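# Restock wall glove dispenser with two boxes from cart

## Task

Take the two fresh glove boxes off the cart and slot them into the vacant spots of the wall-mounted glove dispenser (the cart and the pedal bin may be shifted if needed), then release them and back the robot away; the robot must not tip over or be left leaning, or the task counts as failed.

## Robot and tools

ROBOT. A Hello Robot Stretch 4, a single-arm mobile manipulator: an omni-wheel base, a lift that rides up and down a mast, one arm that telescopes straight forward, a three-joint wrist (yaw, pitch, roll) and a two-finger gripper. It stands about 1.6 m tall; the base rim lies within 0.23 m of the base origin. Loose objects may occasionally get nudged by something else.

FRAMES. Base frame: origin on the floor below the base centre, x ahead, y to the left, z up. hand_pose is reported in this frame as a point between the open fingertips; with all wrist joints at 0 its axes line up with the base axes. The printed hand position may be slightly off. The odometry frame is the base frame where the scene began.

TOOLS.
execute_actions(actions, cameras): actions is a list holding one action or nothing (empty returns only state and images). An action may contain "base", "joints", or both, plus optional "pace" and "contact_limits"; alternatively it is just {"end_of_arm": "enable_torque"}, which re-powers any wrist or gripper motor that cut out, holding it in place. Parts of one action start together and may finish at different times.
- base: one command only, each a relative offset from where the base last reported itself. {"translate_m": d} drives straight, metres, forward positive, -2 to 2. {"strafe_m": d} slides sideways, metres, left positive, -2 to 2. {"rotate_rad": d} spins in place, radians, counter-clockwise (left) positive, -3.2 to 3.2.
- joints: a single dict keyed by joint name, each value an absolute target (not an offset): lift_m 0 to 1.2 m; arm_m 0 to 0.55 m extension; wrist_yaw_rad -1.134 to 4.276 (0 points ahead, positive turns left, 3.14 folded back, beyond 3.4 the arm may obstruct); wrist_pitch_rad -1.117 to 4.259 (0 level, 1.57 pointing down); wrist_roll_rad -1.117 to 4.259 (0 keeps fingers level, positive is clockwise viewed from behind the gripper); gripper_m -0.038 to 0.141, the fingertip gap in metres (negative values press fingers together). Tolerances for done: lift and arm ±0.004, yaw ±0.02, pitch ±0.05, roll ±0.02, gripper ±0.004. Targets past a joint's range get clipped and the result notes it; unknown keys or other bad values reject the whole call and nothing moves.
- pace: "slow", "default", "fast" or "max"; base speed 0.1/0.3/0.4/0.6 m/s and turning 1/2/3/4 rad/s. With lift above 0.2 the base is additionally slowed, down to 0.3 m/s and 1 rad/s at full height. No action runs beyond 15 s.
- contact_limits: {"arm_m": value} from 0 (gentlest) to 0.75 (firmest), default 0.5; the arm halts on contact above that.
- cameras: list from head_camera, head_left_camera, head_right_camera, wrist_camera, or all; omitted/null means all, [] means none.
A joint or base omitted from an action may still be driving toward an earlier target without the status saying so. If a result reports a stop, the rest of that reply's motion calls are skipped.
wait(seconds): 0 to 10, commands nothing and returns state and images.
zoom_image(camera, region): region [x0, y0, x1, y1] in pixels of that camera's most recent full image, at most 504 by 504, origin top-left.
finished_scene(scene): ends the given scene (integer) once the last command has been held; irreversible, and the goal must remain satisfied. Replying with no tool call ends everything.

START. To unfold the wrist, send lift_m 0.4 with wrist_yaw_rad 0 in one action.

RESULTS. base_status and joint_status give each motion's outcome: "done" (for the base, wheels turned the full amount even if slipping); "off_target" (stopped short, may still push); "contact_stop_at_<key>" (hit something; that lift, arm or wheels go slack, a slack lift can sag, slack wheels can drift); "limit_stop_at_<name>". "limit_stop_at_tilt" means a lean over 6 degrees; lift, arm and wheels go slack until it eases. "limit_stop_at_own_body" means a joint would hit the robot; move it away instead (likely when pitch is below -0.2 with roll below -0.4 or above 4). "torque_fault": a wrist motor maxed out and went limp; send enable_torque. on_its_own lists things not commanded by this call; "held at" shows a held target, not the position. lidar_m: 12 horizontal distances, 30-degree sectors, first straight ahead then counter-clockwise (4th left, 7th behind, 10th right); "-" means nothing seen or closer than 0.25 m; misses glass, thin legs, much behind. wrist_depth_mm: 7x7 grid of depths 100 to 2000 mm, "-" invalid; the robot's body appears. base_odometry is wheel-based, heading -3.142 to 3.142; if turned_by_wheels and turned_by_imu differ by over ~0.1 rad, a collision or slip occurred. base_tilt in degrees (forward, right positive) has a fixed bias up to ~1.5. motor_effort is percent of max, positive toward higher joint values, bracket is the noisy peak; wheel_0..2 positive turns the base right. A load in a level gripper pushes wrist_pitch_rad effort away from 0.

GRIPPING. Command a gap narrower than the object; tighter squeezes harder and pulls the object toward the wrist by up to a third of the shortfall. Neither the reading nor "done" proves a grasp; a firm squeeze at targets of 0 or more shows as a gripper_m effort change. Fingertips jammed on a surface: raise the lift.

CAMERAS. head_camera atop the mast looks forward and down (turn the base to look around); head_left_camera and head_right_camera are fisheyes angled more steeply, showing base and arm; wrist_camera looks along the fingers, tips near the image bottom.

AVOID. Dropping, slamming or pushing hard; driving or turning with over 1 kg held and arm_m above 0.2, especially fast; steady pushes with a high gripper or high contact limit; holding over about 2 kg level. Any of these may tip the robot or knock things over.

Each tool is called as name([rows], argument=value, ...), one row to a line, values as JSON.

## Session

execute_actions(actions=[])

Scene clock: 0.00 s.
base_odometry: x=+0.000 y=+0.000 heading=+0.000 (m, m, rad; odometry frame)
turned_by_wheels: +0.000 (rad since the last result)
turned_by_imu: +0.000 (rad since the last result)
base_tilt: forward=-0.8 right=+0.0 (deg)
lidar_m: 2.52 2.36 2.58 1.34 1.29 1.38 1.93 1.80 1.92 1.84 1.60 1.48
base_status: not commanded
joint_positions: lift_m=+0.227 arm_m=+0.001 wrist_yaw_rad=+3.214 wrist_pitch_rad=-0.001 wrist_roll_rad=-0.002 gripper_m=+0.057
joint_status: not commanded
motor_effort: lift_m=+19 arm_m=-1 wrist_yaw_rad=+0 wrist_pitch_rad=-7 wrist_roll_rad=-1 gripper_m=-3 wheel_0=+0 wheel_1=+0 wheel_2=+0 (%)
hand_pose: x=-0.1223 y=+0.0662 z=+0.4057 quat_wxyz=(-0.036, +0.000, -0.001, +0.999) (m; base frame)
wrist_depth_mm: - - 142 - - - 1863 / - - 139 - - - 1397 / - - 134 294 - 1708 1308 / - 117 140 - - 1708 1308 / 185 1756 - - - 1708 1308 / 195 1708 208 1708 196 1618 1397 / 193 1008 1008 135 1060 991 1138
pictures: head_camera, head_left_camera, head_right_camera, wrist_camera
Images, in order (width x height): head_camera 420x560, head_left_camera 420x672, head_right_camera 420x672, wrist_camera 616x392.

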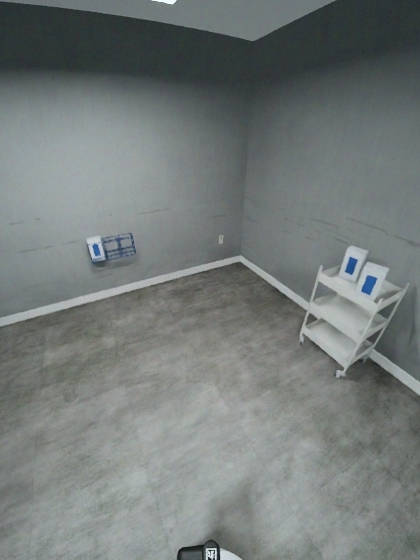

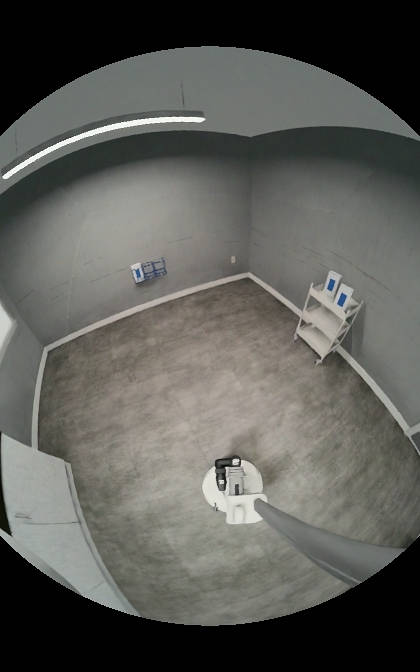

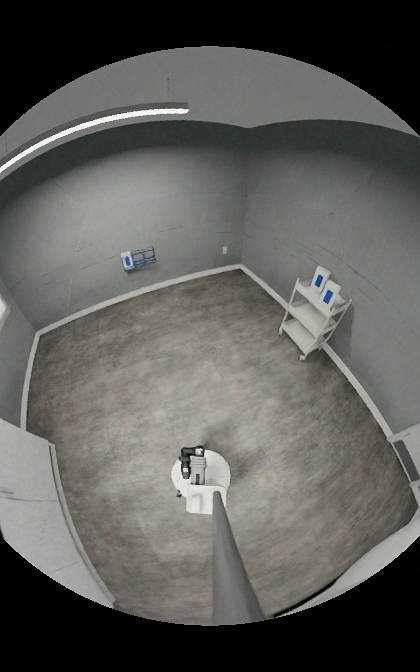

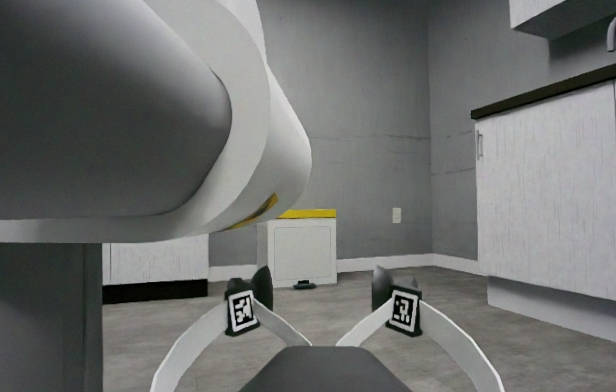

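zoom_image(camera="head_camera", region=[60,200,180,300])

zoom_image(camera="head_camera", region=[280,230,420,390])

execute_actions([
  {"base":{"rotate_rad":-0.6},"joints":{"lift_m":0.9,"wrist_yaw_rad":0,"gripper_m":0.12}},
])

Region (60, 200, 180, 300) of head_camera's 420x560 image, scaled by 4.200, with more detail than that image has.

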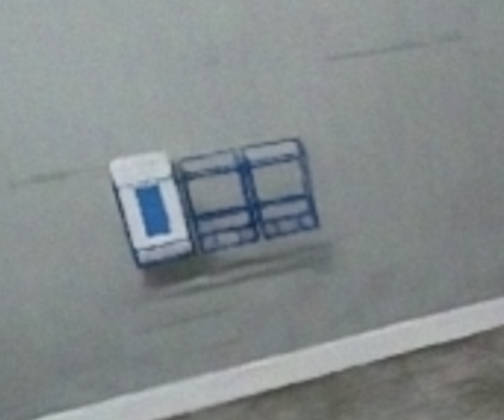

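Region (280, 230, 420, 390) of head_camera's 420x560 image, scaled by 3.150, with more detail than that image has; it fills the left 441 columns of this view, and the rest is white.

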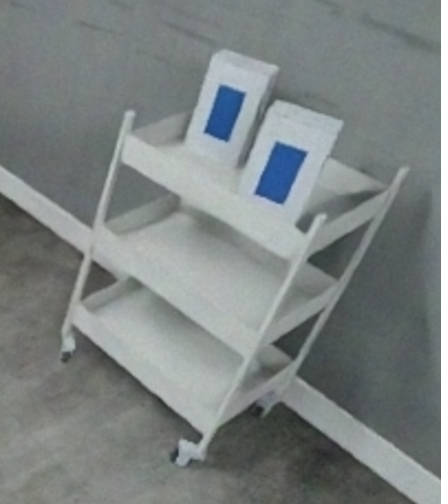

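Scene clock: 5.50 s.
base_odometry: x=+0.000 y=+0.000 heading=-0.599 (m, m, rad; odometry frame)
turned_by_wheels: -0.599 (rad since the last result)
turned_by_imu: -0.594 (rad since the last result)
base_tilt: forward=-0.8 right=+0.0 (deg)
lidar_m: 1.47 2.54 2.36 2.58 1.38 1.30 1.37 1.95 1.80 1.89 1.87 1.78
base_status: done
joint_positions: lift_m=+0.900 arm_m=+0.001 wrist_yaw_rad=+0.000 wrist_pitch_rad=-0.001 wrist_roll_rad=-0.002 gripper_m=+0.120
joint_status: all done
motor_effort: lift_m=+22(22) arm_m=+0(1) wrist_yaw_rad=-2(7) wrist_pitch_rad=-8(7) wrist_roll_rad=-1(0) gripper_m=-5(3) wheel_0=+3(10) wheel_1=+3(10) wheel_2=+3(9) (%)
hand_pose: x=+0.4603 y=-0.0873 z=+1.0782 quat_wxyz=(+1.000, -0.001, +0.000, +0.000) (m; base frame)
wrist_depth_mm: - - - 1921 1661 1499 1308 / - - - 1921 1661 1464 1308 / - - - 1863 1618 1499 1308 / - - - 1921 1661 1464 1308 / - - - 1921 1618 1430 1281 / - - 202 1366 1336 1366 1308 / - - - 141 1576 1430 1281
pictures: head_camera, head_left_camera, head_right_camera, wrist_camera
Images, in order (width x height): head_camera 420x560, head_left_camera 420x672, head_right_camera 420x672, wrist_camera 616x392.

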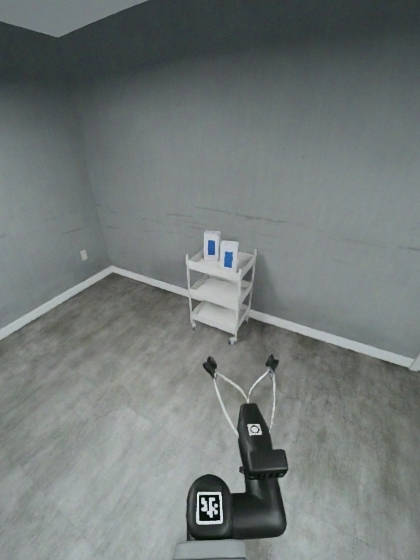

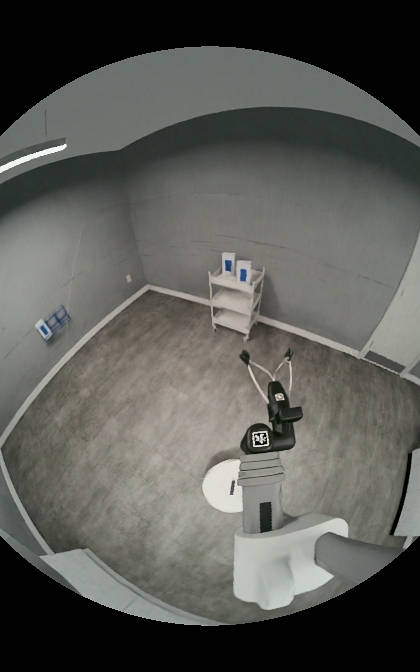

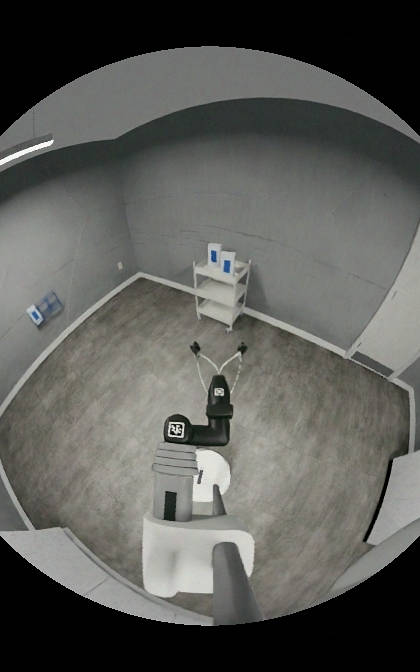

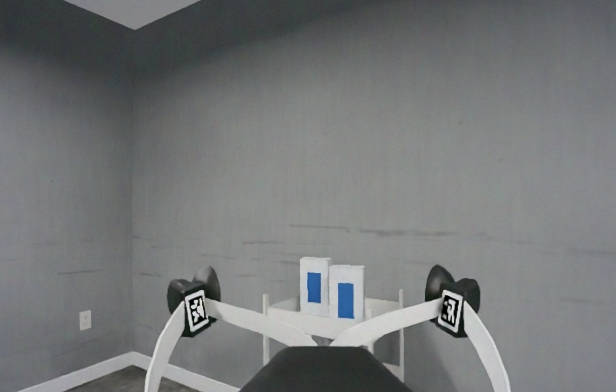

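execute_actions([
  {"base":{"rotate_rad":-0.53},"joints":{"lift_m":0.6}},
], cameras=[])

execute_actions([
  {"base":{"strafe_m":0.9}},
], cameras=[])

execute_actions([
  {"base":{"translate_m":0.5}},
], cameras=["head_camera","wrist_camera"])

Scene clock: 13.80 s.
base_odometry: x=+0.000 y=+0.000 heading=-1.129 (m, m, rad; odometry frame)
turned_by_wheels: -0.529 (rad since the last result)
turned_by_imu: -0.524 (rad since the last result)
base_tilt: forward=-0.8 right=+0.0 (deg)
lidar_m: 1.79 1.45 2.53 2.39 2.58 1.38 1.32 1.38 1.94 1.80 1.87 1.87
base_status: done
joint_positions: lift_m=+0.600 arm_m=+0.001 wrist_yaw_rad=+0.000 wrist_pitch_rad=-0.001 wrist_roll_rad=-0.002 gripper_m=+0.120
joint_status: all done
motor_effort: lift_m=+14(19) arm_m=-1(1) wrist_yaw_rad=-1(2) wrist_pitch_rad=-9(8) wrist_roll_rad=+1(1) gripper_m=-4(1) wheel_0=+3(8) wheel_1=+3(7) wheel_2=+3(8) (%)
hand_pose: x=+0.4603 y=-0.0874 z=+0.7787 quat_wxyz=(+1.000, -0.001, +0.000, +0.000) (m; base frame)
wrist_depth_mm: 1661 1661 1618 1618 1618 1618 1576 / 1618 1708 1661 1661 1661 1618 1618 / 1661 1618 1661 1661 1618 1576 1576 / 1661 1661 1618 1618 1618 1576 1576 / 1661 1397 1618 1618 1576 1576 1576 / 1537 1464 202 1618 1618 1576 1537 / 1618 1537 1618 141 1618 1576 1576
pictures: none
No camera images: the call's "cameras" was empty. Leave "cameras" out to get every camera's image.

Scene clock: 18.13 s.
base_odometry: x=+0.813 y=+0.385 heading=-1.129 (m, m, rad; odometry frame)
turned_by_wheels: +0.000 (rad since the last result)
turned_by_imu: -0.004 (rad since the last result)
base_tilt: forward=-0.9 right=+0.0 (deg)
lidar_m: 1.34 1.86 1.65 1.46 1.64 2.02 1.37 1.39 1.88 2.71 2.52 1.42
base_status: done
joint_positions: lift_m=+0.600 arm_m=+0.001 wrist_yaw_rad=+0.000 wrist_pitch_rad=-0.001 wrist_roll_rad=-0.002 gripper_m=+0.120
joint_status: not commanded
motor_effort: lift_m=+15(15) arm_m=-1(1) wrist_yaw_rad=+0(1) wrist_pitch_rad=-6(6) wrist_roll_rad=+0(1) gripper_m=+1(1) wheel_0=-2(18) wheel_1=+1(11) wheel_2=+0(1) (%)
hand_pose: x=+0.4603 y=-0.0874 z=+0.7787 quat_wxyz=(+1.000, -0.001, +0.000, +0.000) (m; base frame)
wrist_depth_mm: 1661 1661 1661 1661 1618 1576 1576 / 1618 1661 1661 1618 1618 1618 1618 / 1618 1618 1618 1618 1576 1576 1576 / 1661 1618 1618 1618 1618 1576 1618 / 1618 1618 1618 1499 1618 1576 1576 / 1618 1618 202 1499 1430 1537 1537 / 1618 1618 1618 140 1576 1576 1576
pictures: none
No camera images: the call's "cameras" was empty. Leave "cameras" out to get every camera's image.

Scene clock: 21.30 s.
base_odometry: x=+1.027 y=-0.067 heading=-1.128 (m, m, rad; odometry frame)
turned_by_wheels: +0.000 (rad since the last result)
turned_by_imu: -0.002 (rad since the last result)
base_tilt: forward=-0.8 right=+0.0 (deg)
lidar_m: 0.85 1.33 1.67 1.50 1.55 2.26 1.88 1.91 2.59 2.68 1.86 0.90
base_status: done
joint_positions: lift_m=+0.600 arm_m=+0.001 wrist_yaw_rad=+0.000 wrist_pitch_rad=-0.001 wrist_roll_rad=-0.002 gripper_m=+0.120
joint_status: not commanded
motor_effort: lift_m=+15(15) arm_m=-1(1) wrist_yaw_rad=-1(1) wrist_pitch_rad=-6(7) wrist_roll_rad=+0(0) gripper_m=+3(3) wheel_0=+3(6) wheel_1=+3(7) wheel_2=-2(12) (%)
hand_pose: x=+0.4603 y=-0.0874 z=+0.7787 quat_wxyz=(+1.000, -0.001, +0.000, +0.000) (m; base frame)
wrist_depth_mm: 1118 1118 1118 1118 1098 1098 1098 / 1118 1118 1098 1078 1098 1078 1098 / 1098 1098 1098 1098 1078 1078 1078 / 1118 1078 1098 1078 732 1098 1078 / 1098 1098 1098 842 715 1078 1060 / 1098 1078 202 654 647 634 1060 / 1078 1098 1078 140 991 1060 1060
pictures: head_camera, wrist_camera
Images, in order (width x height): head_camera 420x560, wrist_camera 616x392.

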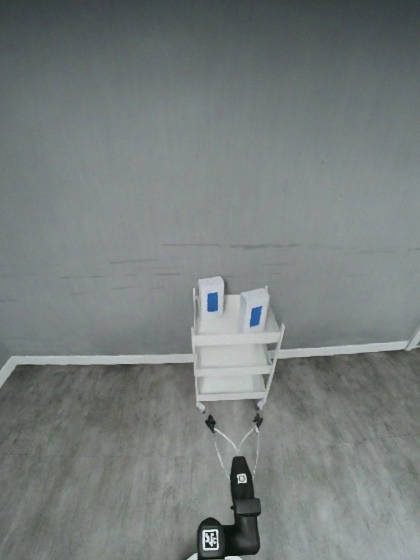

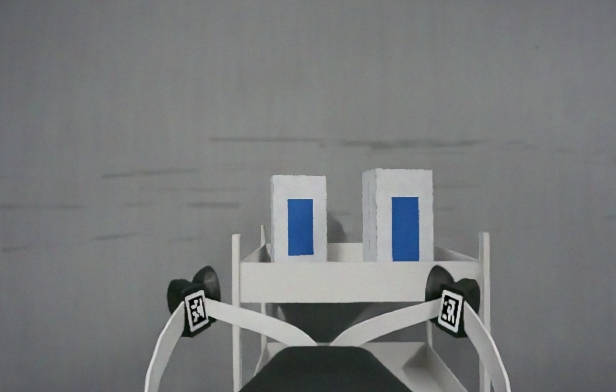

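execute_actions([
  {"base":{"strafe_m":-0.18},"joints":{"lift_m":0.635,"gripper_m":0.141}},
], cameras=[])

execute_actions([
  {"joints":{"arm_m":0.33}},
], cameras=["head_camera","wrist_camera"])

Scene clock: 27.73 s.
base_odometry: x=+0.865 y=-0.144 heading=-1.128 (m, m, rad; odometry frame)
turned_by_wheels: +0.000 (rad since the last result)
turned_by_imu: -0.002 (rad since the last result)
base_tilt: forward=-0.9 right=+0.0 (deg)
lidar_m: 0.84 0.93 1.81 1.68 1.73 2.50 1.84 1.92 2.59 2.50 1.87 1.33
base_status: done
joint_positions: lift_m=+0.635 arm_m=+0.001 wrist_yaw_rad=+0.000 wrist_pitch_rad=-0.001 wrist_roll_rad=-0.002 gripper_m=+0.141
joint_status: all done
motor_effort: lift_m=+22(22) arm_m=-1(1) wrist_yaw_rad=+0(0) wrist_pitch_rad=-7(5) wrist_roll_rad=+0(0) gripper_m=+0(2) wheel_0=+3(11) wheel_1=-2(12) wheel_2=+0(2) (%)
hand_pose: x=+0.4603 y=-0.0874 z=+0.8132 quat_wxyz=(+1.000, -0.001, +0.000, +0.000) (m; base frame)
wrist_depth_mm: 1118 1118 1098 1098 1098 1098 1078 / 1118 1118 1118 1098 1098 1098 1060 / 1118 1098 1118 1098 1098 1118 1078 / 1118 1118 1098 1078 1078 1098 1098 / 1098 1098 878 723 1060 1078 1060 / 1098 1098 220 661 654 205 1078 / 1098 1078 1025 141 1078 1078 1060
pictures: none
No camera images: the call's "cameras" was empty. Leave "cameras" out to get every camera's image.

Scene clock: 29.83 s.
base_odometry: x=+0.865 y=-0.144 heading=-1.128 (m, m, rad; odometry frame)
turned_by_wheels: +0.000 (rad since the last result)
turned_by_imu: -0.001 (rad since the last result)
base_tilt: forward=-0.8 right=+0.0 (deg)
lidar_m: 0.86 0.90 1.83 1.67 1.74 2.47 1.83 1.89 2.56 2.51 1.84 1.34
base_status: not commanded
joint_positions: lift_m=+0.635 arm_m=+0.329 wrist_yaw_rad=+0.000 wrist_pitch_rad=-0.001 wrist_roll_rad=-0.002 gripper_m=+0.141
joint_status: all done
motor_effort: lift_m=+22(22) arm_m=+5(5) wrist_yaw_rad=+0(0) wrist_pitch_rad=-6(6) wrist_roll_rad=+1(0) gripper_m=+2(0) wheel_0=+3(3) wheel_1=-2(2) wheel_2=+0(0) (%)
hand_pose: x=+0.7885 y=-0.0874 z=+0.8132 quat_wxyz=(+1.000, -0.001, +0.000, +0.000) (m; base frame)
wrist_depth_mm: 778 778 768 759 759 759 759 / 778 768 768 759 759 750 741 / 768 768 750 750 750 750 741 / 759 530 535 394 750 741 741 / 759 521 539 394 750 750 732 / 768 517 219 389 496 206 732 / 330 327 325 141 322 732 741
pictures: head_camera, wrist_camera
Images, in order (width x height): head_camera 420x560, wrist_camera 616x392.

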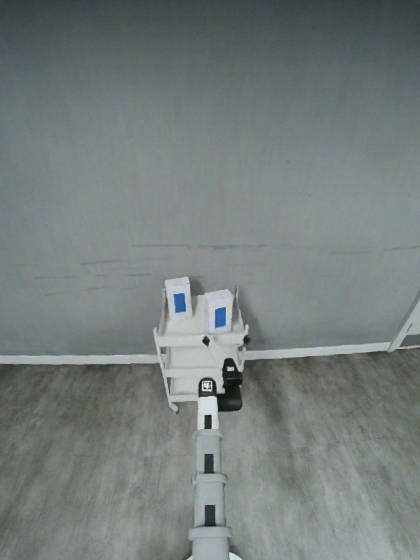

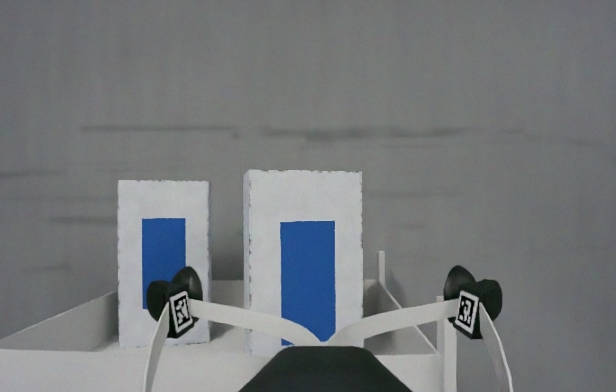

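execute_actions([
  {"base":{"strafe_m":0.02},"joints":{"lift_m":0.665}},
], cameras=[])

execute_actions([
  {"joints":{"arm_m":0.53}},
], cameras=["head_camera","wrist_camera"])

Scene clock: 33.70 s.
base_odometry: x=+0.883 y=-0.135 heading=-1.128 (m, m, rad; odometry frame)
turned_by_wheels: +0.000 (rad since the last result)
turned_by_imu: -0.002 (rad since the last result)
base_tilt: forward=-0.9 right=+0.0 (deg)
lidar_m: 0.85 1.34 1.79 1.66 1.71 2.48 1.85 1.91 2.61 2.53 1.84 1.34
base_status: done
joint_positions: lift_m=+0.665 arm_m=+0.329 wrist_yaw_rad=+0.000 wrist_pitch_rad=-0.001 wrist_roll_rad=-0.002 gripper_m=+0.141
joint_status: all done
motor_effort: lift_m=+22(23) arm_m=+5(5) wrist_yaw_rad=+0(1) wrist_pitch_rad=-8(6) wrist_roll_rad=+0(1) gripper_m=-1(2) wheel_0=-1(9) wheel_1=+2(10) wheel_2=+0(2) (%)
hand_pose: x=+0.7885 y=-0.0874 z=+0.8432 quat_wxyz=(+1.000, -0.001, +0.000, +0.000) (m; base frame)
wrist_depth_mm: 778 768 778 759 759 750 741 / 778 778 759 759 759 750 750 / 768 768 768 759 750 741 741 / 768 750 759 759 750 741 732 / 759 521 539 389 741 741 741 / 768 512 219 384 404 206 741 / 455 500 525 141 452 741 732
pictures: none
No camera images: the call's "cameras" was empty. Leave "cameras" out to get every camera's image.

Scene clock: 35.40 s.
base_odometry: x=+0.883 y=-0.135 heading=-1.128 (m, m, rad; odometry frame)
turned_by_wheels: +0.000 (rad since the last result)
turned_by_imu: -0.001 (rad since the last result)
base_tilt: forward=-0.8 right=+0.1 (deg)
lidar_m: 0.86 1.34 1.83 1.66 1.72 2.46 1.85 1.91 2.59 2.53 1.87 1.34
base_status: not commanded
joint_positions: lift_m=+0.665 arm_m=+0.529 wrist_yaw_rad=+0.000 wrist_pitch_rad=-0.001 wrist_roll_rad=-0.002 gripper_m=+0.141
joint_status: all done
motor_effort: lift_m=+22(22) arm_m=+5(7) wrist_yaw_rad=-1(1) wrist_pitch_rad=-9(8) wrist_roll_rad=+0(1) gripper_m=-2(1) wheel_0=-1(1) wheel_1=+2(2) wheel_2=+0(0) (%)
hand_pose: x=+0.9885 y=-0.0873 z=+0.8432 quat_wxyz=(+1.000, -0.001, +0.000, +0.000) (m; base frame)
wrist_depth_mm: 564 564 559 554 554 549 549 / 564 564 559 554 549 544 549 / 554 554 549 554 549 544 544 / 559 554 544 204 219 544 539 / 317 332 191 198 211 539 535 / 317 324 189 195 206 205 539 / 315 325 187 141 208 535 535
pictures: head_camera, wrist_camera
Images, in order (width x height): head_camera 420x560, wrist_camera 616x392.

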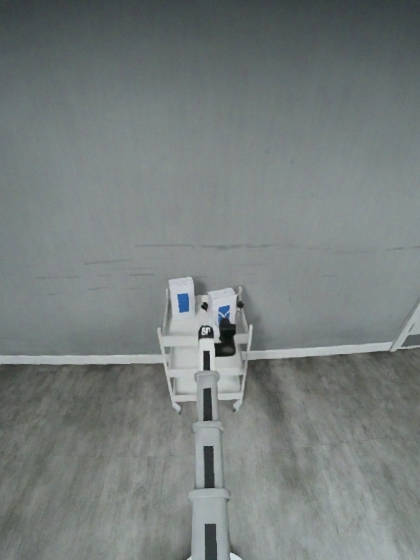

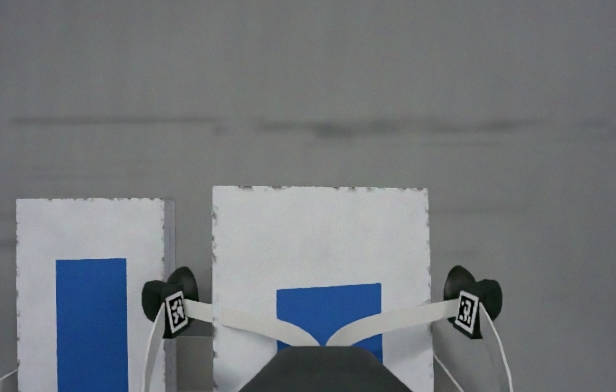

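execute_actions([
  {"joints":{"arm_m":0.55,"gripper_m":0.06}},
], cameras=["wrist_camera"])

execute_actions([
  {"joints":{"lift_m":0.95}},
], cameras=[])

execute_actions([
  {"joints":{"arm_m":0.1}},
], cameras=[])

execute_actions([
  {"base":{"rotate_rad":1.57}},
])

Scene clock: 39.10 s.
base_odometry: x=+0.883 y=-0.135 heading=-1.128 (m, m, rad; odometry frame)
turned_by_wheels: +0.000 (rad since the last result)
turned_by_imu: -0.001 (rad since the last result)
base_tilt: forward=-0.9 right=+0.0 (deg)
lidar_m: 0.87 1.33 1.82 1.66 1.69 2.45 1.85 1.91 2.58 2.53 1.83 1.36
base_status: not commanded
joint_positions: lift_m=+0.665 arm_m=+0.549 wrist_yaw_rad=+0.004 wrist_pitch_rad=-0.002 wrist_roll_rad=-0.001 gripper_m=+0.061
joint_status: all done
motor_effort: lift_m=+22(22) arm_m=+5(7) wrist_yaw_rad=-10(11) wrist_pitch_rad=-2(4) wrist_roll_rad=-2(2) gripper_m=-32(31) wheel_0=-1(1) wheel_1=+2(2) wheel_2=+0(0) (%)
hand_pose: x=+1.0088 y=-0.0864 z=+0.8436 quat_wxyz=(+1.000, -0.001, -0.001, +0.002) (m; base frame)
wrist_depth_mm: 549 539 539 535 530 525 521 / 544 544 539 535 530 525 521 / 539 539 535 530 525 521 521 / 535 535 530 207 224 521 521 / 301 314 193 200 214 517 517 / 298 306 185 194 206 189 512 / 297 307 182 125 202 512 512
pictures: wrist_camera
Images, in order (width x height): wrist_camera 616x392.

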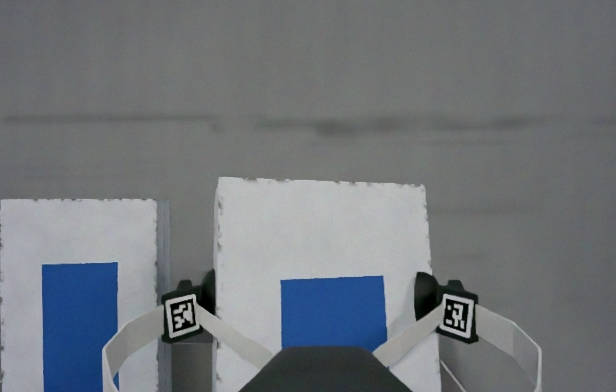

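Scene clock: 41.33 s.
base_odometry: x=+0.883 y=-0.135 heading=-1.128 (m, m, rad; odometry frame)
turned_by_wheels: +0.000 (rad since the last result)
turned_by_imu: -0.001 (rad since the last result)
base_tilt: forward=-0.8 right=+0.0 (deg)
lidar_m: 0.86 1.35 1.79 1.67 1.69 2.47 1.82 1.89 2.59 2.52 1.88 1.34
base_status: not commanded
joint_positions: lift_m=+0.950 arm_m=+0.549 wrist_yaw_rad=+0.000 wrist_pitch_rad=+0.006 wrist_roll_rad=-0.002 gripper_m=+0.061
joint_status: all done
on_its_own: wrist_pitch_rad is at rest, and its effort (-27) is outside its rest range (-23 to +23)
motor_effort: lift_m=+24(25) arm_m=+5(5) wrist_yaw_rad=-1(11) wrist_pitch_rad=-27(30) wrist_roll_rad=+1(1) gripper_m=-29(33) wheel_0=-1(1) wheel_1=+2(2) wheel_2=+0(0) (%)
hand_pose: x=+1.0085 y=-0.0874 z=+1.1259 quat_wxyz=(+1.000, -0.001, +0.003, +0.000) (m; base frame)
wrist_depth_mm: 539 535 535 530 530 525 525 / 535 530 535 525 525 521 525 / 539 535 535 530 525 521 521 / 535 530 530 208 224 521 517 / 535 535 195 200 214 521 517 / 539 530 185 194 205 187 521 / 539 530 179 126 199 517 512
pictures: none
No camera images: the call's "cameras" was empty. Leave "cameras" out to get every camera's image.

Scene clock: 43.73 s.
base_odometry: x=+0.883 y=-0.135 heading=-1.128 (m, m, rad; odometry frame)
turned_by_wheels: +0.000 (rad since the last result)
turned_by_imu: -0.001 (rad since the last result)
base_tilt: forward=-0.8 right=+0.0 (deg)
lidar_m: 0.49 1.32 1.83 1.64 1.70 2.46 1.83 1.92 2.59 2.52 1.85 0.51
base_status: not commanded
joint_positions: lift_m=+0.950 arm_m=+0.101 wrist_yaw_rad=+0.000 wrist_pitch_rad=+0.007 wrist_roll_rad=-0.002 gripper_m=+0.061
joint_status: all done
on_its_own: wrist_pitch_rad is at rest, and its effort (-29) is outside its rest range (-23 to +23)
motor_effort: lift_m=+24(24) arm_m=-5(5) wrist_yaw_rad=+0(1) wrist_pitch_rad=-29(30) wrist_roll_rad=-1(1) gripper_m=-36(28) wheel_0=-1(1) wheel_1=+2(2) wheel_2=+0(0) (%)
hand_pose: x=+0.5603 y=-0.0875 z=+1.1258 quat_wxyz=(+1.000, -0.001, +0.003, +0.000) (m; base frame)
wrist_depth_mm: 1025 991 1008 991 976 991 991 / 1008 991 991 1008 976 976 976 / 1008 1008 991 991 991 976 976 / 1008 991 976 209 225 976 960 / 1008 991 195 200 213 960 976 / 1008 991 185 193 205 187 960 / 991 991 179 126 200 976 960
pictures: none
No camera images: the call's "cameras" was empty. Leave "cameras" out to get every camera's image.

Scene clock: 45.90 s.
base_odometry: x=+0.883 y=-0.135 heading=+0.441 (m, m, rad; odometry frame)
turned_by_wheels: +1.569 (rad since the last result)
turned_by_imu: +1.548 (rad since the last result)
base_tilt: forward=-0.9 right=+0.0 (deg)
lidar_m: 0.47 1.72 2.46 1.80 1.88 2.56 2.53 1.90 1.34 0.86 0.90 0.54
base_status: done
joint_positions: lift_m=+0.950 arm_m=+0.101 wrist_yaw_rad=+0.000 wrist_pitch_rad=+0.007 wrist_roll_rad=-0.002 gripper_m=+0.061
joint_status: not commanded
on_its_own: wrist_pitch_rad is at rest, and its effort (-27) is outside its rest range (-23 to +23)
motor_effort: lift_m=+24(24) arm_m=-5(5) wrist_yaw_rad=-1(7) wrist_pitch_rad=-27(29) wrist_roll_rad=+0(0) gripper_m=-36(33) wheel_0=-2(5) wheel_1=-3(8) wheel_2=-3(11) (%)
hand_pose: x=+0.5603 y=-0.0874 z=+1.1258 quat_wxyz=(+1.000, -0.001, +0.003, +0.000) (m; base frame)
wrist_depth_mm: 1499 1499 1499 1499 1464 1464 1430 / 1499 1499 1464 1464 1464 1464 1464 / 1464 1499 1464 1464 1464 1464 1464 / 1464 1464 1499 208 224 1464 1430 / 1499 1499 196 200 213 1464 1464 / 1499 1499 186 193 204 187 1464 / 1499 1366 179 126 199 1464 1430
pictures: head_camera, head_left_camera, head_right_camera, wrist_camera
Images, in order (width x height): head_camera 420x560, head_left_camera 420x672, head_right_camera 420x672, wrist_camera 616x392.

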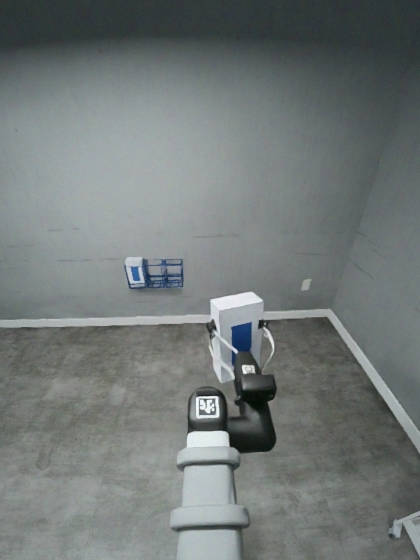

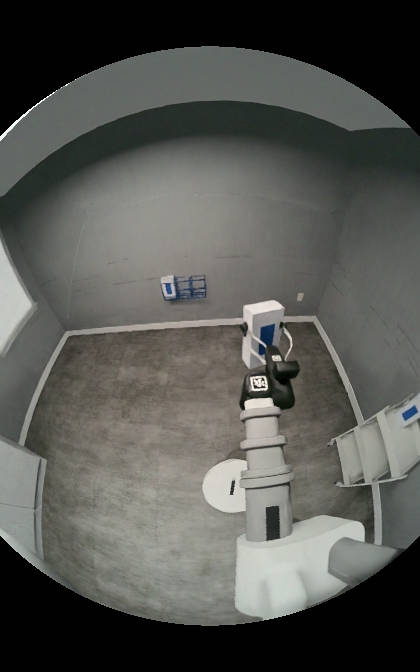

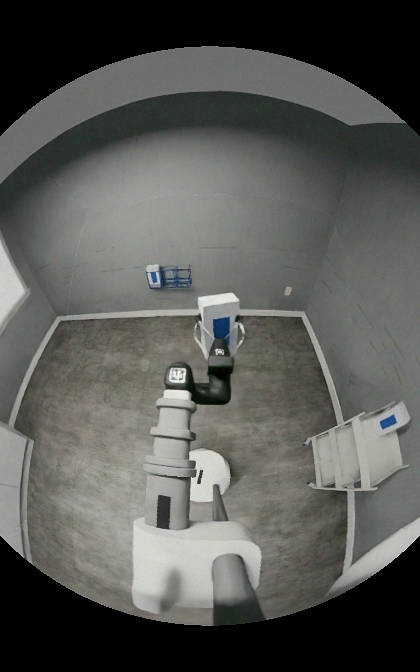

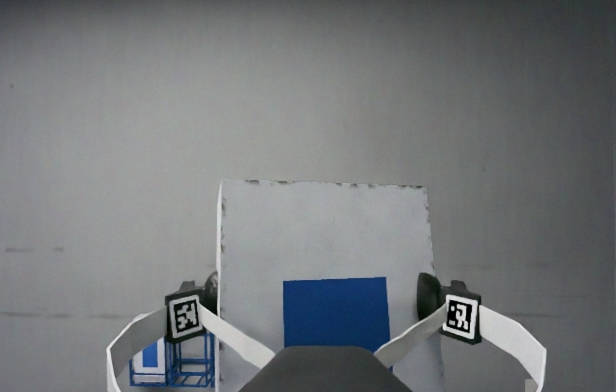

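execute_actions([
  {"base":{"strafe_m":0.46}},
], cameras=[])

execute_actions([
  {"base":{"translate_m":0.75}},
])

Scene clock: 52.10 s.
base_odometry: x=+0.686 y=+0.281 heading=+0.441 (m, m, rad; odometry frame)
turned_by_wheels: +0.000 (rad since the last result)
turned_by_imu: -0.004 (rad since the last result)
base_tilt: forward=-0.9 right=+0.0 (deg)
lidar_m: 0.47 1.80 2.07 1.34 1.41 1.90 2.53 2.54 1.83 1.31 1.79 0.53
base_status: done
joint_positions: lift_m=+0.950 arm_m=+0.101 wrist_yaw_rad=+0.000 wrist_pitch_rad=+0.007 wrist_roll_rad=-0.002 gripper_m=+0.061
joint_status: not commanded
on_its_own: wrist_pitch_rad is at rest, and its effort (-30) is outside its rest range (-23 to +23)
motor_effort: lift_m=+23(24) arm_m=-5(5) wrist_yaw_rad=-1(1) wrist_pitch_rad=-30(28) wrist_roll_rad=+0(1) gripper_m=-33(32) wheel_0=-2(12) wheel_1=+2(10) wheel_2=+0(3) (%)
hand_pose: x=+0.5603 y=-0.0874 z=+1.1259 quat_wxyz=(+1.000, -0.001, +0.003, +0.000) (m; base frame)
wrist_depth_mm: 1499 1464 1464 1464 1430 1464 1464 / 1499 1430 1464 1464 1430 1430 1464 / 1464 1499 1464 1499 1430 1430 1464 / 1464 1499 1464 208 224 1430 1430 / 1464 1464 194 200 214 1464 1430 / 1464 1464 185 193 205 187 1464 / 1464 1499 180 126 199 1464 1464
pictures: none
No camera images: the call's "cameras" was empty. Leave "cameras" out to get every camera's image.

Scene clock: 56.07 s.
base_odometry: x=+1.364 y=+0.602 heading=+0.442 (m, m, rad; odometry frame)
turned_by_wheels: +0.000 (rad since the last result)
turned_by_imu: -0.003 (rad since the last result)
base_tilt: forward=-0.9 right=+0.1 (deg)
lidar_m: 0.48 1.02 1.39 1.98 1.64 1.94 3.35 2.54 1.42 1.71 1.43 0.53
base_status: done
joint_positions: lift_m=+0.950 arm_m=+0.101 wrist_yaw_rad=+0.000 wrist_pitch_rad=+0.007 wrist_roll_rad=-0.002 gripper_m=+0.061
joint_status: not commanded
on_its_own: wrist_pitch_rad is at rest, and its effort (-29) is outside its rest range (-23 to +23)
motor_effort: lift_m=+23(24) arm_m=-5(5) wrist_yaw_rad=-1(1) wrist_pitch_rad=-29(30) wrist_roll_rad=+0(1) gripper_m=-33(35) wheel_0=+4(9) wheel_1=+2(7) wheel_2=+0(12) (%)
hand_pose: x=+0.5603 y=-0.0874 z=+1.1259 quat_wxyz=(+1.000, -0.001, +0.003, +0.000) (m; base frame)
wrist_depth_mm: 699 691 691 683 683 683 691 / 699 699 691 691 683 683 676 / 691 691 691 691 683 683 683 / 691 691 691 209 224 691 676 / 699 691 194 200 213 676 683 / 691 691 185 194 204 187 683 / 691 683 179 126 200 683 668
pictures: head_camera, head_left_camera, head_right_camera, wrist_camera
Images, in order (width x height): head_camera 420x560, head_left_camera 420x672, head_right_camera 420x672, wrist_camera 616x392.

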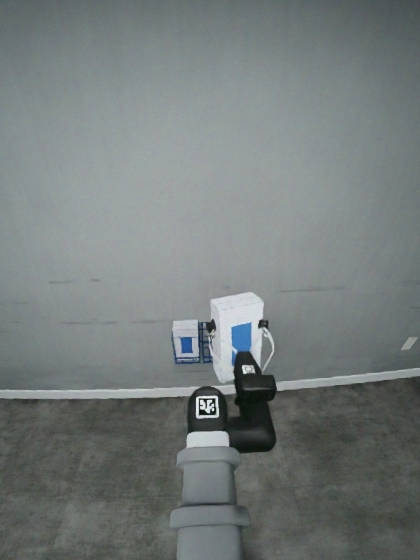

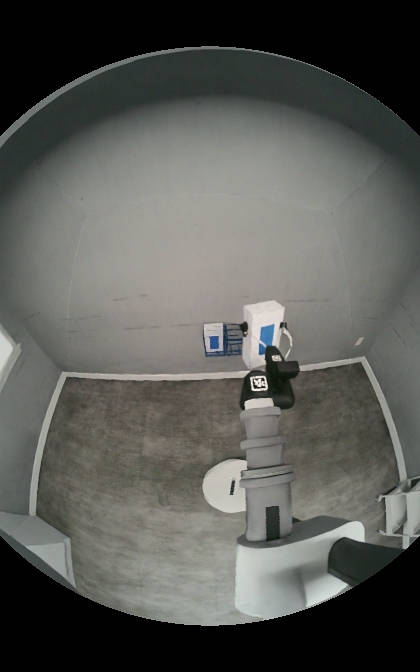

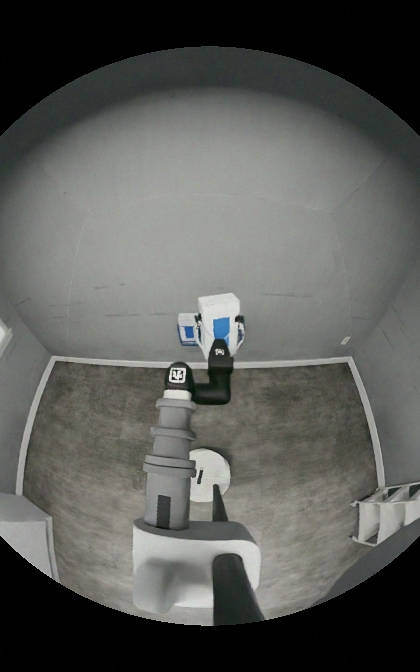

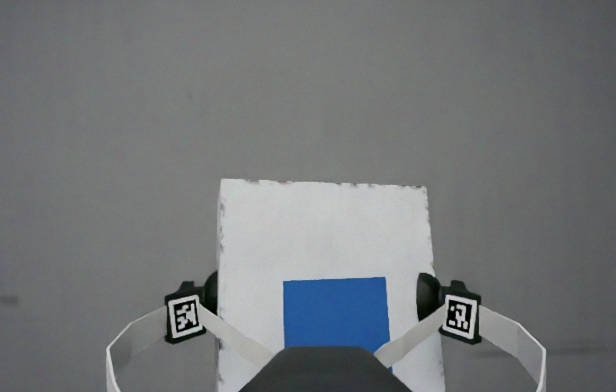

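execute_actions([
  {"base":{"strafe_m":0.085},"joints":{"lift_m":0.8,"arm_m":0.44}},
])

Scene clock: 63.27 s.
base_odometry: x=+1.328 y=+0.678 heading=+0.442 (m, m, rad; odometry frame)
turned_by_wheels: +0.000 (rad since the last result)
turned_by_imu: -0.002 (rad since the last result)
base_tilt: forward=-0.9 right=+0.0 (deg)
lidar_m: 0.86 1.01 1.38 1.89 1.58 1.82 3.33 2.67 1.52 1.81 1.48 0.94
base_status: done
joint_positions: lift_m=+0.800 arm_m=+0.439 wrist_yaw_rad=+0.000 wrist_pitch_rad=+0.007 wrist_roll_rad=-0.002 gripper_m=+0.061
joint_status: all done
on_its_own: wrist_pitch_rad is at rest, and its effort (-28) is outside its rest range (-23 to +23)
motor_effort: lift_m=+17(23) arm_m=+5(6) wrist_yaw_rad=-1(3) wrist_pitch_rad=-28(31) wrist_roll_rad=+0(0) gripper_m=-36(34) wheel_0=-2(9) wheel_1=+3(10) wheel_2=+0(0) (%)
hand_pose: x=+0.8985 y=-0.0874 z=+0.9764 quat_wxyz=(+1.000, -0.001, +0.003, +0.000) (m; base frame)
wrist_depth_mm: 342 343 345 343 343 340 340 / 343 343 342 342 340 340 338 / 343 343 342 340 340 340 340 / 343 342 340 208 223 336 338 / 343 343 194 200 214 338 336 / 340 342 185 194 205 187 336 / 342 340 180 126 200 336 336
pictures: head_camera, head_left_camera, head_right_camera, wrist_camera
Images, in order (width x height): head_camera 420x560, head_left_camera 420x672, head_right_camera 420x672, wrist_camera 616x392.

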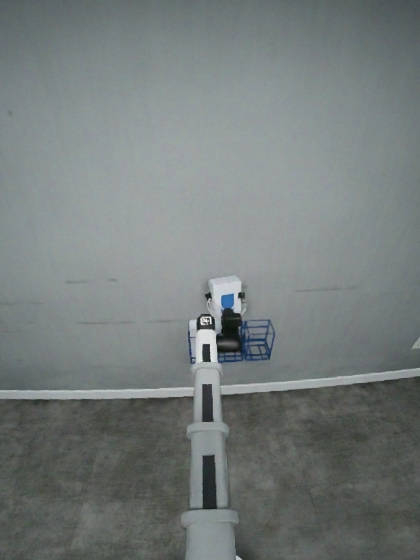

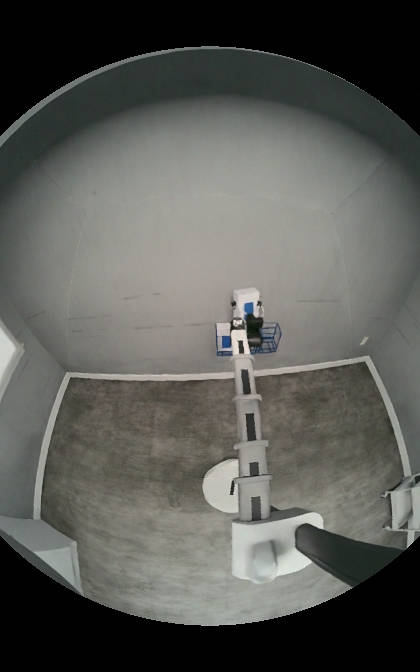

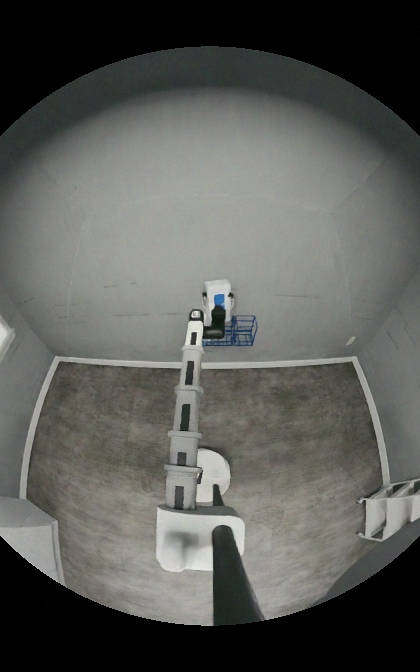

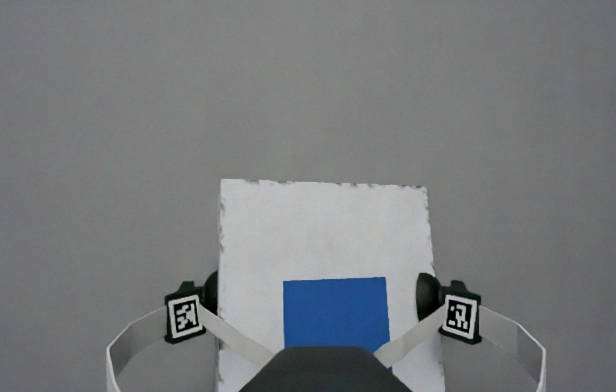

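zoom_image(camera="head_camera", region=[170,260,300,380])

Region (170, 260, 300, 380) of head_camera's 420x560 image, scaled by 3.877, with more detail than that image has; it fills the top 465 rows of this view, and the rest is white.

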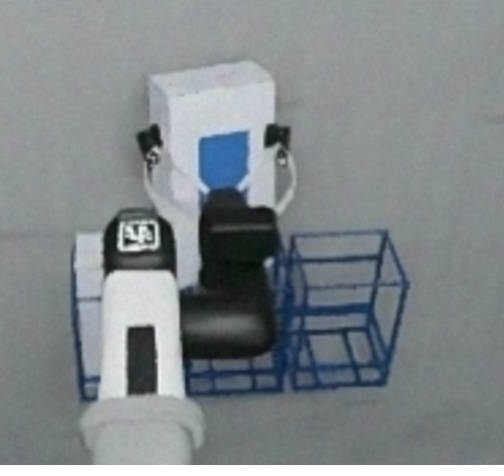

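execute_actions([
  {"base":{"strafe_m":-0.022},"joints":{"arm_m":0.49}},
], cameras=[])

execute_actions([
  {"joints":{"lift_m":0.73},"pace":"slow"},
], cameras=["head_camera","head_right_camera"])

zoom_image(camera="head_camera", region=[170,260,300,380])

zoom_image(camera="head_right_camera", region=[170,260,290,370])

Scene clock: 68.80 s.
base_odometry: x=+1.337 y=+0.658 heading=+0.442 (m, m, rad; odometry frame)
turned_by_wheels: +0.000 (rad since the last result)
turned_by_imu: -0.001 (rad since the last result)
base_tilt: forward=-0.8 right=+0.0 (deg)
lidar_m: 0.87 1.03 1.40 1.90 1.59 1.84 3.35 2.62 1.50 1.78 1.45 0.95
base_status: done
joint_positions: lift_m=+0.800 arm_m=+0.489 wrist_yaw_rad=+0.000 wrist_pitch_rad=+0.007 wrist_roll_rad=-0.002 gripper_m=+0.061
joint_status: all done
on_its_own: wrist_pitch_rad is at rest, and its effort (-28) is outside its rest range (-23 to +23)
motor_effort: lift_m=+17(17) arm_m=+5(6) wrist_yaw_rad=+0(3) wrist_pitch_rad=-28(28) wrist_roll_rad=+0(1) gripper_m=-29(33) wheel_0=+3(15) wheel_1=-2(7) wheel_2=+0(1) (%)
hand_pose: x=+0.9485 y=-0.0874 z=+0.9764 quat_wxyz=(+1.000, -0.001, +0.003, +0.000) (m; base frame)
wrist_depth_mm: 296 293 293 293 291 291 290 / 294 293 293 291 290 290 290 / 293 293 293 290 290 290 290 / 294 293 293 208 224 289 289 / 291 291 194 200 214 289 289 / 293 291 185 194 205 186 287 / 291 291 180 126 200 287 287
pictures: none
No camera images: the call's "cameras" was empty. Leave "cameras" out to get every camera's image.

Scene clock: 70.27 s.
base_odometry: x=+1.337 y=+0.658 heading=+0.442 (m, m, rad; odometry frame)
turned_by_wheels: +0.000 (rad since the last result)
turned_by_imu: -0.001 (rad since the last result)
base_tilt: forward=-0.8 right=+0.0 (deg)
lidar_m: 0.87 1.03 1.37 1.90 1.60 1.84 3.36 2.63 1.48 1.78 1.45 0.95
base_status: not commanded
joint_positions: lift_m=+0.730 arm_m=+0.489 wrist_yaw_rad=+0.000 wrist_pitch_rad=+0.007 wrist_roll_rad=-0.002 gripper_m=+0.061
joint_status: all done
on_its_own: wrist_pitch_rad is at rest, and its effort (-28) is outside its rest range (-23 to +23)
motor_effort: lift_m=+17(20) arm_m=+5(5) wrist_yaw_rad=-1(1) wrist_pitch_rad=-28(30) wrist_roll_rad=+0(0) gripper_m=-34(32) wheel_0=+3(3) wheel_1=-2(2) wheel_2=+0(0) (%)
hand_pose: x=+0.9485 y=-0.0874 z=+0.9064 quat_wxyz=(+1.000, -0.001, +0.003, +0.000) (m; base frame)
wrist_depth_mm: 294 293 293 291 291 289 290 / 294 294 293 291 290 290 291 / 293 294 293 291 290 290 289 / 293 291 291 209 224 290 289 / 291 291 194 200 214 289 287 / 291 291 185 193 204 187 287 / 290 290 180 126 199 287 287
pictures: head_camera, head_right_camera
Images, in order (width x height): head_camera 420x560, head_right_camera 420x672.

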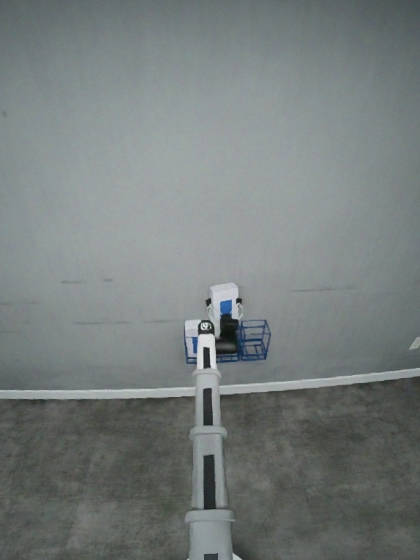

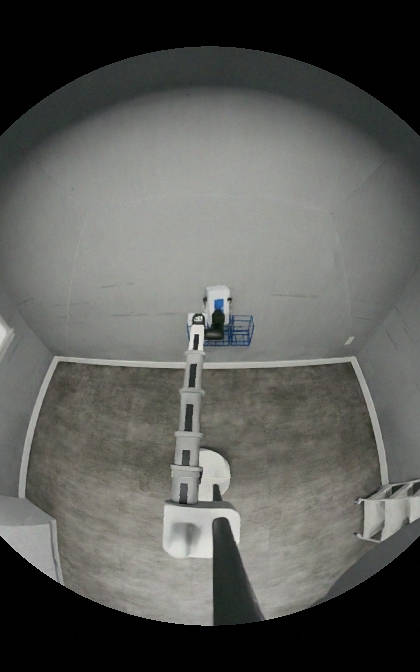

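Region (170, 260, 300, 380) of head_camera's 420x560 image, scaled by 3.877, with more detail than that image has; it fills the top 465 rows of this view, and the rest is white.

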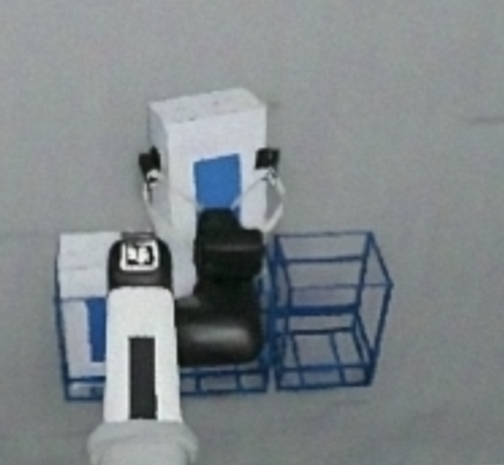

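Region (170, 260, 290, 370) of head_right_camera's 420x672 image, scaled by 4.200, with more detail than that image has; it fills the top 462 rows of this view, and the rest is white.

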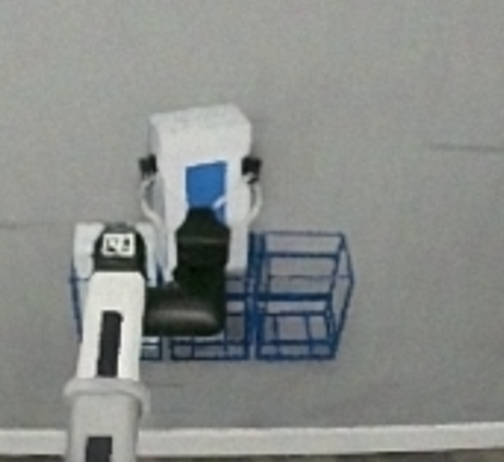

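execute_actions([
  {"base":{"strafe_m":-0.018}},
], cameras=[])

execute_actions([
  {"joints":{"lift_m":0.635},"pace":"slow"},
], cameras=["head_camera"])

zoom_image(camera="head_camera", region=[170,260,300,380])

Scene clock: 73.90 s.
base_odometry: x=+1.345 y=+0.642 heading=+0.442 (m, m, rad; odometry frame)
turned_by_wheels: +0.000 (rad since the last result)
turned_by_imu: -0.001 (rad since the last result)
base_tilt: forward=-0.8 right=+0.0 (deg)
lidar_m: 0.85 1.03 1.35 1.92 1.60 1.87 3.36 2.61 1.46 1.76 1.46 0.94
base_status: done
joint_positions: lift_m=+0.730 arm_m=+0.489 wrist_yaw_rad=+0.000 wrist_pitch_rad=+0.007 wrist_roll_rad=-0.002 gripper_m=+0.061
joint_status: not commanded
on_its_own: wrist_pitch_rad is at rest, and its effort (-29) is outside its rest range (-23 to +23)
motor_effort: lift_m=+17(17) arm_m=+5(5) wrist_yaw_rad=+1(1) wrist_pitch_rad=-29(29) wrist_roll_rad=-1(0) gripper_m=-30(32) wheel_0=+3(11) wheel_1=-2(10) wheel_2=+0(0) (%)
hand_pose: x=+0.9485 y=-0.0875 z=+0.9064 quat_wxyz=(+1.000, -0.001, +0.003, +0.000) (m; base frame)
wrist_depth_mm: 294 296 294 293 293 291 291 / 294 294 293 293 291 290 289 / 293 291 291 291 291 291 290 / 294 294 291 208 224 290 289 / 291 291 194 200 213 289 289 / 293 291 185 193 204 187 289 / 293 291 180 126 200 289 286
pictures: none
No camera images: the call's "cameras" was empty. Leave "cameras" out to get every camera's image.

Scene clock: 75.47 s.
torque_fault: wrist_pitch_rad switched itself off since the last result.
base_odometry: x=+1.345 y=+0.642 heading=+0.442 (m, m, rad; odometry frame)
turned_by_wheels: +0.000 (rad since the last result)
turned_by_imu: -0.001 (rad since the last result)
base_tilt: forward=-0.9 right=+0.0 (deg)
lidar_m: 0.88 1.03 1.42 1.93 1.59 1.89 3.34 2.61 1.45 1.77 1.47 0.95
base_status: not commanded
joint_positions: lift_m=+0.654 arm_m=+0.489 wrist_yaw_rad=+0.000 wrist_pitch_rad=-0.148 wrist_roll_rad=-0.001 gripper_m=+0.061
joint_status: lift_m contact_stop (moved -0.076 of -0.095)
on_its_own: lift_m is slack since a contact_stop (your +0.635 is given up); wrist_pitch_rad is off since a torque_fault, until you send "end_of_arm": "enable_torque" (its first target -0.003 is given up)
motor_effort: lift_m=+18(21) arm_m=+3(5) wrist_yaw_rad=+1(5) wrist_pitch_rad=-1(99) wrist_roll_rad=-2(3) gripper_m=-29(36) wheel_0=+3(3) wheel_1=-2(2) wheel_2=+0(1) (%)
hand_pose: x=+0.9457 y=-0.0875 z=+0.8751 quat_wxyz=(+0.997, -0.001, -0.074, +0.000) (m; base frame)
wrist_depth_mm: 336 332 332 330 330 327 329 / 325 322 324 320 320 322 319 / 317 315 312 312 312 312 309 / 306 306 304 218 235 303 303 / 297 298 246 204 218 294 294 / 291 290 185 193 204 187 287 / 283 282 176 127 194 279 279
pictures: head_camera
Images, in order (width x height): head_camera 420x560.

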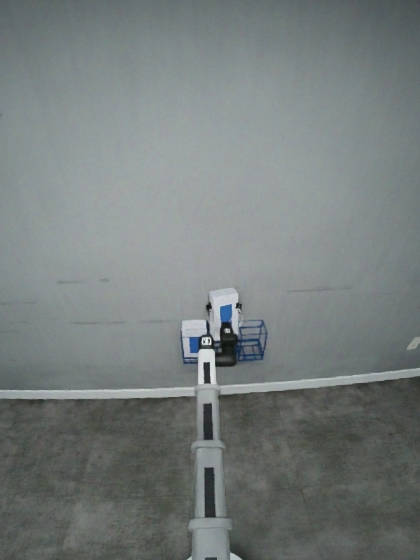

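Region (170, 260, 300, 380) of head_camera's 420x560 image, scaled by 3.877, with more detail than that image has; it fills the top 465 rows of this view, and the rest is white.

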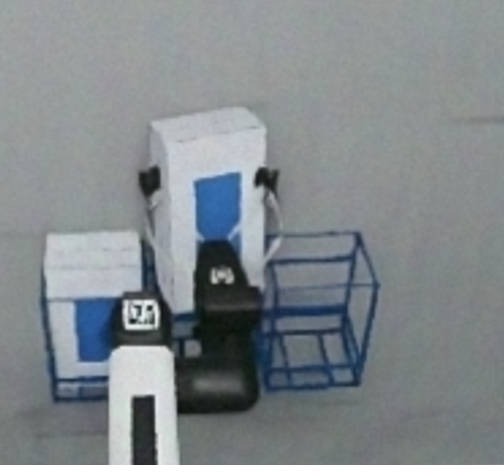

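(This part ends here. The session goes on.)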